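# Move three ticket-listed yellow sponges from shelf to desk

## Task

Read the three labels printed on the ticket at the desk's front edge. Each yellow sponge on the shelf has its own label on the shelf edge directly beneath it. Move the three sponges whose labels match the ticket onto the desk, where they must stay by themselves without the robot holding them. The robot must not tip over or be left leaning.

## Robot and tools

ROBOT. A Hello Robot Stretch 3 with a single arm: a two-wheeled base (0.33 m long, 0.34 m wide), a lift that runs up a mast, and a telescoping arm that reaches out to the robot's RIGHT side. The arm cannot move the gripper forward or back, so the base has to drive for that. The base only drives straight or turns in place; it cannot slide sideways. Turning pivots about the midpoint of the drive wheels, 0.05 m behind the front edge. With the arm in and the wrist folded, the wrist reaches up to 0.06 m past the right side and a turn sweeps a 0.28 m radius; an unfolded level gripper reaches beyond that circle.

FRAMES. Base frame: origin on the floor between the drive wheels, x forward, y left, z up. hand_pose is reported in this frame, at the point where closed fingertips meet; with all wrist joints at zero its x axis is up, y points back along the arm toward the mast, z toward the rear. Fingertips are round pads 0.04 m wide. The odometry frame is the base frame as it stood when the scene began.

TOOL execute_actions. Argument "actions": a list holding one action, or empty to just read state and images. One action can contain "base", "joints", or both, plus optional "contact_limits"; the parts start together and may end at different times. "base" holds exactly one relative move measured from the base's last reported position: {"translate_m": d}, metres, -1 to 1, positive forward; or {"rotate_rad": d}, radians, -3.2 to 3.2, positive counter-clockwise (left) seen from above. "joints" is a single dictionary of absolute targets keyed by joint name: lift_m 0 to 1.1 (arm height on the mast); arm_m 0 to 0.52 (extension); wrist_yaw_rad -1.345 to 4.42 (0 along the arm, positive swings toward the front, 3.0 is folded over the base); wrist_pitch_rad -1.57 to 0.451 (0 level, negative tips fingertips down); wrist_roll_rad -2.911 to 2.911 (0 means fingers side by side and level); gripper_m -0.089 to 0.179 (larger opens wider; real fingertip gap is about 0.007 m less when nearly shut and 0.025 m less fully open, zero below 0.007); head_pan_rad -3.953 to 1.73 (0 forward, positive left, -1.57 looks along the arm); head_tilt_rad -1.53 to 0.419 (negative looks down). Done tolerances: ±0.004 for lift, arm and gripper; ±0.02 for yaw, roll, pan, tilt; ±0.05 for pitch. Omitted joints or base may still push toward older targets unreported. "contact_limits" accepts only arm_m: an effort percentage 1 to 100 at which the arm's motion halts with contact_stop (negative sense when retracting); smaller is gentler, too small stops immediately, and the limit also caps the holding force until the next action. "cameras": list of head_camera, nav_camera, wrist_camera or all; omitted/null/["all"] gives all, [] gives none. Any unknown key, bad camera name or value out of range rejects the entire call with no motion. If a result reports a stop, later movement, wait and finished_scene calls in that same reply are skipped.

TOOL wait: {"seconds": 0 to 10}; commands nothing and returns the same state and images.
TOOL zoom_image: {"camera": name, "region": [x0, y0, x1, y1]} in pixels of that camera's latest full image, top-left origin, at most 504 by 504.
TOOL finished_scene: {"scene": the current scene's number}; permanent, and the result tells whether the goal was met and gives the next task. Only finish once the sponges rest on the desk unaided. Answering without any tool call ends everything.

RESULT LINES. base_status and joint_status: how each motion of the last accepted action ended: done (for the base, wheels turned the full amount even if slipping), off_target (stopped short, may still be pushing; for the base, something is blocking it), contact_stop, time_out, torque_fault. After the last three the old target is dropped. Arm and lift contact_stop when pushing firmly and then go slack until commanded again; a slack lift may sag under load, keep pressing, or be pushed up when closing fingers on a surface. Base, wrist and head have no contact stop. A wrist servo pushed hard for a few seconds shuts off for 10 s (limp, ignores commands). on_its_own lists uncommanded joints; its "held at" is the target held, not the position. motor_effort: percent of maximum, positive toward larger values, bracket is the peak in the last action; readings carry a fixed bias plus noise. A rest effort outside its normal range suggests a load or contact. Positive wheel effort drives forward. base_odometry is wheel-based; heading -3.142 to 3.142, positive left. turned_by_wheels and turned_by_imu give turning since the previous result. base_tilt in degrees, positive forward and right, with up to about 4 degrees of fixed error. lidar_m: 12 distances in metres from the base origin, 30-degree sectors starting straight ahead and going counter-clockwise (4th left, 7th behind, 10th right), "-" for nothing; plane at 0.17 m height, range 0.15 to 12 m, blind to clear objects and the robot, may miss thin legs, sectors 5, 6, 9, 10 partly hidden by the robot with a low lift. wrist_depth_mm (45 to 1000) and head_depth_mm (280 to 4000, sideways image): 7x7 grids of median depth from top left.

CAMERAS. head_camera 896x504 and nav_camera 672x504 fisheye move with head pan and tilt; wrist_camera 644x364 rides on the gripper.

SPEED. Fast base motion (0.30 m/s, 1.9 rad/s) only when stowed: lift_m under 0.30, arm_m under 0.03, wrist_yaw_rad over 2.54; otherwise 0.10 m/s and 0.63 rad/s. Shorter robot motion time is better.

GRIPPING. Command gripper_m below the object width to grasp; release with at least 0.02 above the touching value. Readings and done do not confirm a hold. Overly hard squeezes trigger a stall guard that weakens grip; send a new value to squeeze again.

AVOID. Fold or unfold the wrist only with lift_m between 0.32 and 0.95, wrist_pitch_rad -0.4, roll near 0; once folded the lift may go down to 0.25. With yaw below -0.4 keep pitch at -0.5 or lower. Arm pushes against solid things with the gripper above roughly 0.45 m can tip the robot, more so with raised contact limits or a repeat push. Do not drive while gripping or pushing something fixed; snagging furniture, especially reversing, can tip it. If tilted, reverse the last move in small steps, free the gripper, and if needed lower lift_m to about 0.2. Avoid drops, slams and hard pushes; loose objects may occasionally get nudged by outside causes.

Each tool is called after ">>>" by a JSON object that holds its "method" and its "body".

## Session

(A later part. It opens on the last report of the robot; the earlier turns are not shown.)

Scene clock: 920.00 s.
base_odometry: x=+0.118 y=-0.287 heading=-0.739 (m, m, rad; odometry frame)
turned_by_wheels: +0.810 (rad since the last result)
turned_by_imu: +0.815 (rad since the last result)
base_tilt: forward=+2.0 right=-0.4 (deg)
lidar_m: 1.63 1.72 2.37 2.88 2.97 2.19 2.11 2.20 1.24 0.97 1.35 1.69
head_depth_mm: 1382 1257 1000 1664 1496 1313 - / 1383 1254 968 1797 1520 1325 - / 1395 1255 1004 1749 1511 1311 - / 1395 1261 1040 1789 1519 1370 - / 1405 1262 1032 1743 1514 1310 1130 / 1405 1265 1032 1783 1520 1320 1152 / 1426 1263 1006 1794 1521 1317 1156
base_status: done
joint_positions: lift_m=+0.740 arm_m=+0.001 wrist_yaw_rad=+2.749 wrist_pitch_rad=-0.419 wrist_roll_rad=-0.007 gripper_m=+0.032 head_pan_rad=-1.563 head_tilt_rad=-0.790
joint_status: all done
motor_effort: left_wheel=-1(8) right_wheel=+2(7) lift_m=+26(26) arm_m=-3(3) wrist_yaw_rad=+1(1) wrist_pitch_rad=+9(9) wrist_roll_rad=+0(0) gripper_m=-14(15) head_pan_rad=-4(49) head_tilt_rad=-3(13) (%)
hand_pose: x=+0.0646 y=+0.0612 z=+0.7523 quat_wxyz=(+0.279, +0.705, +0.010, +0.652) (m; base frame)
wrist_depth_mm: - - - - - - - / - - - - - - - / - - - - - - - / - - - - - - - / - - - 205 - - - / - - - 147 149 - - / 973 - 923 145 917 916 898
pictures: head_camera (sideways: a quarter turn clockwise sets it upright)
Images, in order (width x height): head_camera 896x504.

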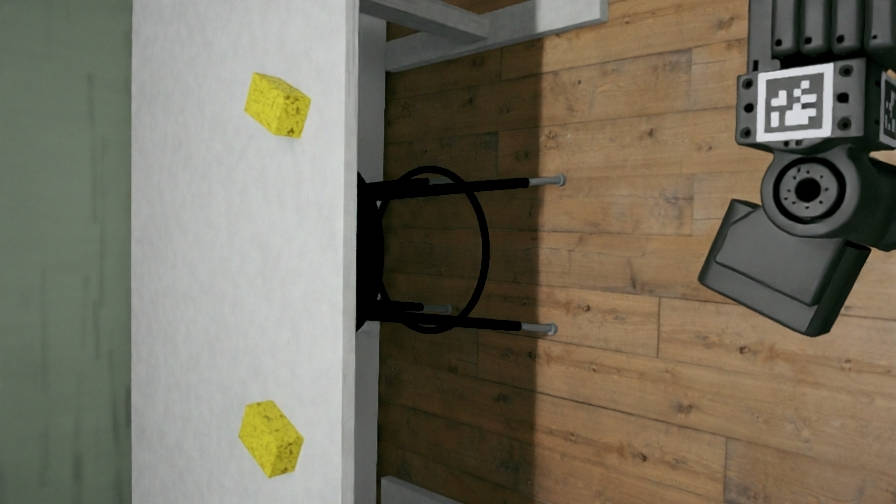

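>>> {"method": "execute_actions", "body": {"actions": [{"base":{"translate_m":0.04},"joints":{"wrist_yaw_rad":0.0}}], "cameras": []}}

>>> {"method": "execute_actions", "body": {"actions": [{"joints":{"wrist_pitch_rad":0.0}}], "cameras": []}}

>>> {"method": "execute_actions", "body": {"actions": [{"joints":{"arm_m":0.50,"lift_m":0.72}}], "cameras": ["wrist_camera","head_camera"]}}

Scene clock: 929.93 s.
base_odometry: x=+0.148 y=-0.314 heading=-0.739 (m, m, rad; odometry frame)
turned_by_wheels: +0.000 (rad since the last result)
turned_by_imu: +0.001 (rad since the last result)
base_tilt: forward=+2.0 right=-0.4 (deg)
lidar_m: 1.59 1.68 2.31 2.88 3.01 2.22 2.15 2.24 1.26 0.97 1.33 1.65
head_depth_mm: 1382 1250 990 1735 1515 1314 - / 1385 1257 973 1787 1506 1324 - / 1388 1258 999 1731 1520 - - / 1388 1257 1036 1788 1536 1310 1150 / 1404 1258 1036 1731 1512 1310 1157 / 1404 1266 1003 1789 1517 1313 1153 / 1408 1267 1042 1815 1508 1303 1151
base_status: done
joint_positions: lift_m=+0.740 arm_m=+0.001 wrist_yaw_rad=+0.002 wrist_pitch_rad=-0.419 wrist_roll_rad=-0.007 gripper_m=+0.032 head_pan_rad=-1.563 head_tilt_rad=-0.790
joint_status: all done
motor_effort: left_wheel=-2(3) right_wheel=+2(6) lift_m=+26(25) arm_m=-3(3) wrist_yaw_rad=-2(2) wrist_pitch_rad=+9(9) wrist_roll_rad=+0(0) gripper_m=-15(14) head_pan_rad=-4(4) head_tilt_rad=-3(4) (%)
hand_pose: x=-0.0211 y=-0.3703 z=+0.7523 quat_wxyz=(+0.694, +0.148, -0.689, -0.146) (m; base frame)
wrist_depth_mm: - 983 931 861 721 764 748 / 572 593 621 601 933 956 - / - - - 844 - - - / - - - - - - - / - - - 205 - - - / - - - 146 149 - - / - 964 922 145 924 915 930
pictures: none
No camera images: the call's "cameras" was empty. Leave "cameras" out to get every camera's image.

Scene clock: 931.00 s.
base_odometry: x=+0.148 y=-0.314 heading=-0.739 (m, m, rad; odometry frame)
turned_by_wheels: +0.000 (rad since the last result)
turned_by_imu: +0.000 (rad since the last result)
base_tilt: forward=+2.0 right=-0.4 (deg)
lidar_m: 1.59 1.68 2.31 2.88 3.02 2.23 2.16 2.24 1.26 0.97 1.33 1.65
head_depth_mm: 1380 1253 999 1748 1504 1318 - / 1385 1247 972 1795 1505 1336 - / 1389 1253 1003 1616 1446 - - / 1397 1250 1035 1783 1487 1318 1151 / 1406 1256 1040 1757 1517 1304 1151 / 1416 1264 1004 1801 1516 1314 1152 / 1414 1263 1043 1788 1515 1312 1162
base_status: not commanded
joint_positions: lift_m=+0.740 arm_m=+0.001 wrist_yaw_rad=+0.002 wrist_pitch_rad=-0.028 wrist_roll_rad=-0.007 gripper_m=+0.032 head_pan_rad=-1.563 head_tilt_rad=-0.790
joint_status: all done
motor_effort: left_wheel=-2(2) right_wheel=+2(2) lift_m=+26(26) arm_m=-3(3) wrist_yaw_rad=-2(2) wrist_pitch_rad=+13(13) wrist_roll_rad=+0(0) gripper_m=-15(15) head_pan_rad=-3(4) head_tilt_rad=-3(3) (%)
hand_pose: x=-0.0209 y=-0.4015 z=+0.8474 quat_wxyz=(+0.710, +0.011, -0.704, -0.009) (m; base frame)
wrist_depth_mm: - - - - - - - / - - - - - - - / - - - - - - - / - - - 950 900 854 832 / 598 696 678 205 605 - - / - - - 147 150 - - / - - - 145 - - -
pictures: none
No camera images: the call's "cameras" was empty. Leave "cameras" out to get every camera's image.

Scene clock: 935.83 s.
base_odometry: x=+0.148 y=-0.314 heading=-0.739 (m, m, rad; odometry frame)
turned_by_wheels: +0.000 (rad since the last result)
turned_by_imu: +0.001 (rad since the last result)
base_tilt: forward=+2.0 right=-0.3 (deg)
lidar_m: 1.59 1.68 2.32 2.89 3.01 2.23 2.15 2.24 1.25 0.97 1.33 1.65
head_depth_mm: 1375 1251 993 1733 1517 - - / 1383 1253 978 1789 1499 1311 1149 / 1395 1282 - 1749 1529 1310 1159 / 1400 1257 1033 1796 1512 1306 1157 / 1405 1255 1032 1760 1506 1311 1155 / 1411 1272 1003 1799 1521 1320 1155 / 1416 1262 1043 1799 1522 1317 1148
base_status: not commanded
joint_positions: lift_m=+0.720 arm_m=+0.500 wrist_yaw_rad=+0.001 wrist_pitch_rad=-0.026 wrist_roll_rad=-0.007 gripper_m=+0.032 head_pan_rad=-1.563 head_tilt_rad=-0.790
joint_status: all done
motor_effort: left_wheel=-2(1) right_wheel=+2(2) lift_m=+20(23) arm_m=+3(4) wrist_yaw_rad=-1(2) wrist_pitch_rad=+12(13) wrist_roll_rad=+0(0) gripper_m=-15(15) head_pan_rad=-4(4) head_tilt_rad=-3(3) (%)
hand_pose: x=-0.0213 y=-0.9002 z=+0.8281 quat_wxyz=(+0.710, +0.010, -0.704, -0.009) (m; base frame)
wrist_depth_mm: 833 818 816 810 797 808 803 / 842 829 840 818 824 819 860 / 866 872 867 888 879 868 859 / 913 899 902 847 801 756 740 / 530 519 553 205 477 464 448 / 371 359 - 146 149 331 253 / 276 273 258 145 247 256 205
pictures: head_camera (sideways: a quarter turn clockwise sets it upright), wrist_camera
Images, in order (width x height): head_camera 896x504, wrist_camera 644x364.

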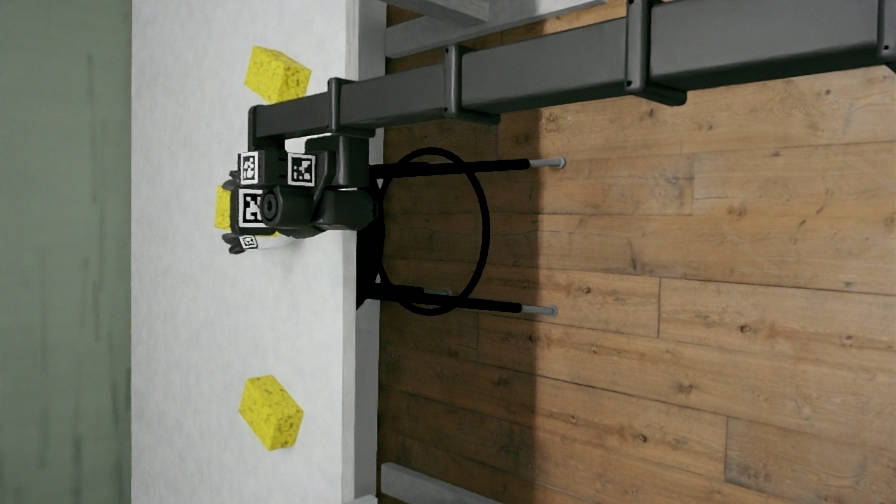

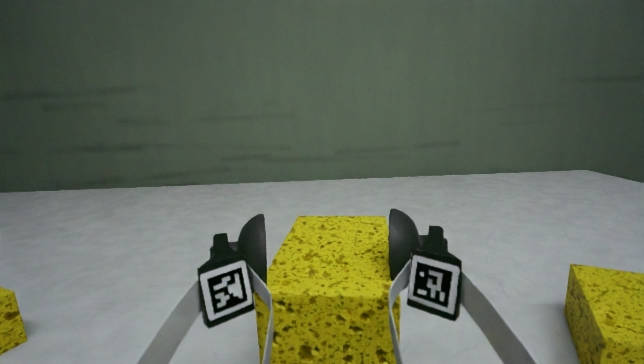

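>>> {"method": "execute_actions", "body": {"actions": [{"joints":{"lift_m":0.672}}], "cameras": []}}

>>> {"method": "execute_actions", "body": {"actions": [{"joints":{"gripper_m":0.11}}], "cameras": ["wrist_camera"]}}

>>> {"method": "execute_actions", "body": {"actions": [{"joints":{"lift_m":0.75}}], "cameras": []}}

>>> {"method": "execute_actions", "body": {"actions": [{"joints":{"arm_m":0.0}}], "cameras": ["head_camera"]}}

Scene clock: 946.03 s.
base_odometry: x=+0.148 y=-0.314 heading=-0.739 (m, m, rad; odometry frame)
turned_by_wheels: +0.000 (rad since the last result)
turned_by_imu: +0.000 (rad since the last result)
base_tilt: forward=+2.0 right=-0.4 (deg)
lidar_m: 1.59 1.68 2.31 2.88 3.01 2.23 2.15 2.24 1.26 0.97 1.33 1.65
head_depth_mm: 1374 1244 994 1746 1497 1333 - / 1384 1257 978 1791 1495 1294 1141 / 1392 1253 - 1696 1506 1308 1155 / 1401 1260 1036 1793 1505 1312 1153 / 1396 1255 1035 1751 1513 1310 1153 / 1407 1259 1006 1801 1528 1306 1150 / 1418 1268 1044 1820 1517 1310 1151
base_status: not commanded
joint_positions: lift_m=+0.672 arm_m=+0.500 wrist_yaw_rad=+0.001 wrist_pitch_rad=-0.026 wrist_roll_rad=-0.007 gripper_m=+0.032 head_pan_rad=-1.563 head_tilt_rad=-0.790
joint_status: all done
motor_effort: left_wheel=-2(2) right_wheel=+2(2) lift_m=+20(19) arm_m=+2(3) wrist_yaw_rad=+0(0) wrist_pitch_rad=+12(12) wrist_roll_rad=+0(0) gripper_m=-15(15) head_pan_rad=-3(3) head_tilt_rad=-4(3) (%)
hand_pose: x=-0.0213 y=-0.9002 z=+0.7802 quat_wxyz=(+0.710, +0.010, -0.704, -0.009) (m; base frame)
wrist_depth_mm: 832 830 808 811 797 797 797 / 859 826 846 842 814 823 810 / 867 861 872 852 872 846 863 / 721 674 636 620 578 556 517 / 387 374 398 204 343 334 239 / 266 262 - 146 149 240 204 / 202 200 188 145 182 187 181
pictures: none
No camera images: the call's "cameras" was empty. Leave "cameras" out to get every camera's image.

Scene clock: 947.30 s.
base_odometry: x=+0.148 y=-0.314 heading=-0.739 (m, m, rad; odometry frame)
turned_by_wheels: +0.000 (rad since the last result)
turned_by_imu: +0.000 (rad since the last result)
base_tilt: forward=+2.1 right=-0.3 (deg)
lidar_m: 1.59 1.68 2.31 2.88 3.02 2.23 2.15 2.24 1.26 0.97 1.33 1.65
head_depth_mm: 1377 1250 1000 1735 1510 1322 - / 1389 1250 973 1801 1503 1283 1154 / 1384 1249 - 1714 1511 1308 1151 / 1398 1255 1035 1785 1499 1306 1151 / 1398 1256 1040 1749 1505 1317 1155 / 1415 1259 1006 1789 1519 1311 1150 / 1418 1264 1041 1805 1526 1311 1156
base_status: not commanded
joint_positions: lift_m=+0.672 arm_m=+0.500 wrist_yaw_rad=+0.001 wrist_pitch_rad=-0.026 wrist_roll_rad=-0.007 gripper_m=+0.110 head_pan_rad=-1.563 head_tilt_rad=-0.790
joint_status: all done
motor_effort: left_wheel=-2(1) right_wheel=+3(2) lift_m=+20(20) arm_m=+2(3) wrist_yaw_rad=-1(1) wrist_pitch_rad=+12(12) wrist_roll_rad=-1(0) gripper_m=+0(80) head_pan_rad=-4(3) head_tilt_rad=-3(3) (%)
hand_pose: x=-0.0213 y=-0.9002 z=+0.7802 quat_wxyz=(+0.710, +0.010, -0.704, -0.009) (m; base frame)
wrist_depth_mm: 824 811 798 815 810 806 827 / 871 845 872 836 851 822 832 / 886 863 895 880 870 862 869 / 707 683 638 613 573 548 530 / 388 378 395 307 343 355 237 / 265 262 252 162 220 251 203 / 202 190 195 142 174 185 182
pictures: wrist_camera
Images, in order (width x height): wrist_camera 644x364.

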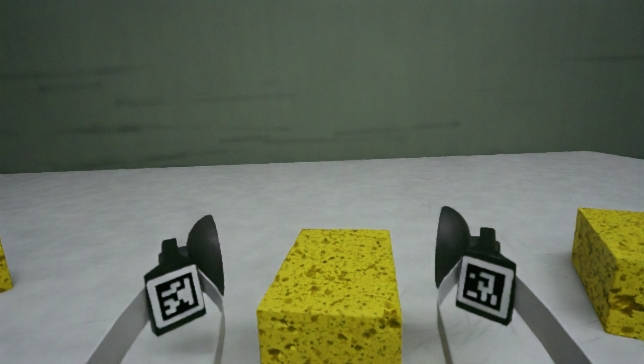

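Scene clock: 948.83 s.
base_odometry: x=+0.148 y=-0.314 heading=-0.739 (m, m, rad; odometry frame)
turned_by_wheels: +0.000 (rad since the last result)
turned_by_imu: +0.000 (rad since the last result)
base_tilt: forward=+2.0 right=-0.4 (deg)
lidar_m: 1.59 1.68 2.31 2.89 3.04 2.23 2.15 2.24 1.26 0.97 1.33 1.65
head_depth_mm: 1378 1249 991 1646 - - - / 1388 1304 - 1752 1519 1308 1145 / 1386 1335 1166 1743 1498 1305 1150 / 1398 1310 1032 1787 1517 1315 1152 / 1406 1261 1039 1740 1505 1309 1156 / 1405 1257 998 1799 1508 1309 1154 / 1404 1266 1042 1797 1519 1302 1157
base_status: not commanded
joint_positions: lift_m=+0.750 arm_m=+0.500 wrist_yaw_rad=+0.001 wrist_pitch_rad=-0.025 wrist_roll_rad=-0.007 gripper_m=+0.110 head_pan_rad=-1.563 head_tilt_rad=-0.790
joint_status: all done
motor_effort: left_wheel=-2(2) right_wheel=+2(2) lift_m=+25(28) arm_m=+3(2) wrist_yaw_rad=+0(1) wrist_pitch_rad=+11(12) wrist_roll_rad=+0(0) gripper_m=+0(0) head_pan_rad=-3(3) head_tilt_rad=-3(3) (%)
hand_pose: x=-0.0213 y=-0.9002 z=+0.8582 quat_wxyz=(+0.710, +0.009, -0.704, -0.009) (m; base frame)
wrist_depth_mm: 816 830 822 792 814 808 803 / 845 833 848 826 849 838 823 / 894 871 863 844 857 852 855 / 907 914 912 886 877 844 873 / 636 605 647 574 559 583 528 / 431 419 405 408 396 407 380 / 326 308 316 253 303 299 232
pictures: none
No camera images: the call's "cameras" was empty. Leave "cameras" out to get every camera's image.

Scene clock: 953.67 s.
base_odometry: x=+0.148 y=-0.314 heading=-0.739 (m, m, rad; odometry frame)
turned_by_wheels: +0.000 (rad since the last result)
turned_by_imu: +0.001 (rad since the last result)
base_tilt: forward=+2.1 right=-0.4 (deg)
lidar_m: 1.59 1.67 2.30 2.89 3.01 2.22 2.15 2.24 1.26 0.97 1.33 1.65
head_depth_mm: 1383 1259 996 1739 1499 1332 - / 1391 1261 970 1788 1492 1328 - / 1403 1255 964 1752 1522 - - / 1394 1259 1004 1785 1519 1304 1158 / 1400 1252 1040 1751 1513 1304 1151 / 1409 1262 1004 1797 1518 1309 1154 / 1416 1269 1041 1802 1508 1312 1157
base_status: not commanded
joint_positions: lift_m=+0.750 arm_m=+0.001 wrist_yaw_rad=+0.000 wrist_pitch_rad=-0.024 wrist_roll_rad=-0.007 gripper_m=+0.110 head_pan_rad=-1.563 head_tilt_rad=-0.790
joint_status: all done
motor_effort: left_wheel=-3(2) right_wheel=+2(2) lift_m=+25(25) arm_m=-3(3) wrist_yaw_rad=-1(1) wrist_pitch_rad=+11(11) wrist_roll_rad=+0(0) gripper_m=+0(0) head_pan_rad=-4(3) head_tilt_rad=-4(3) (%)
hand_pose: x=-0.0214 y=-0.4016 z=+0.8583 quat_wxyz=(+0.710, +0.009, -0.704, -0.009) (m; base frame)
wrist_depth_mm: - - - - - - - / - - - - - - - / - - - - - - - / - - - - 931 915 - / 639 688 660 685 683 642 - / - - - 861 - - - / - - - - - - -
pictures: head_camera (sideways: a quarter turn clockwise sets it upright)
Images, in order (width x height): head_camera 896x504.

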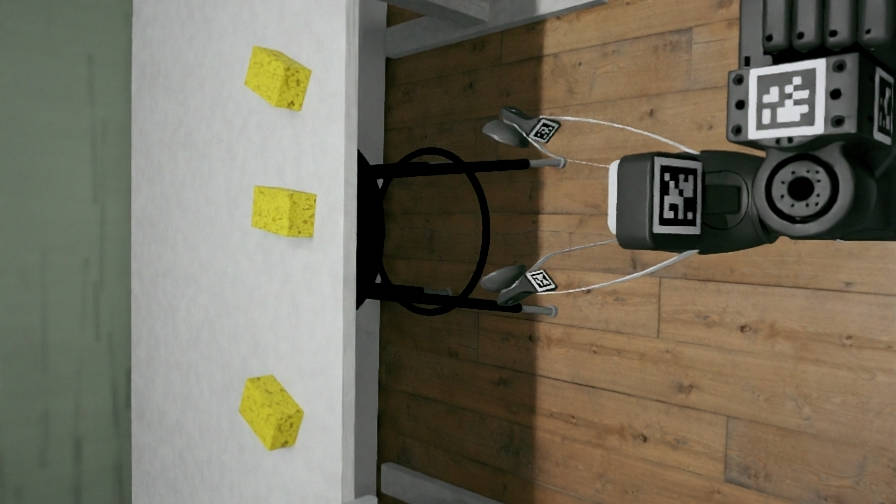

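All three are on the desk.

>>> {"method": "finished_scene", "body": {"scene": 2}}

The scene is finished: the task was done.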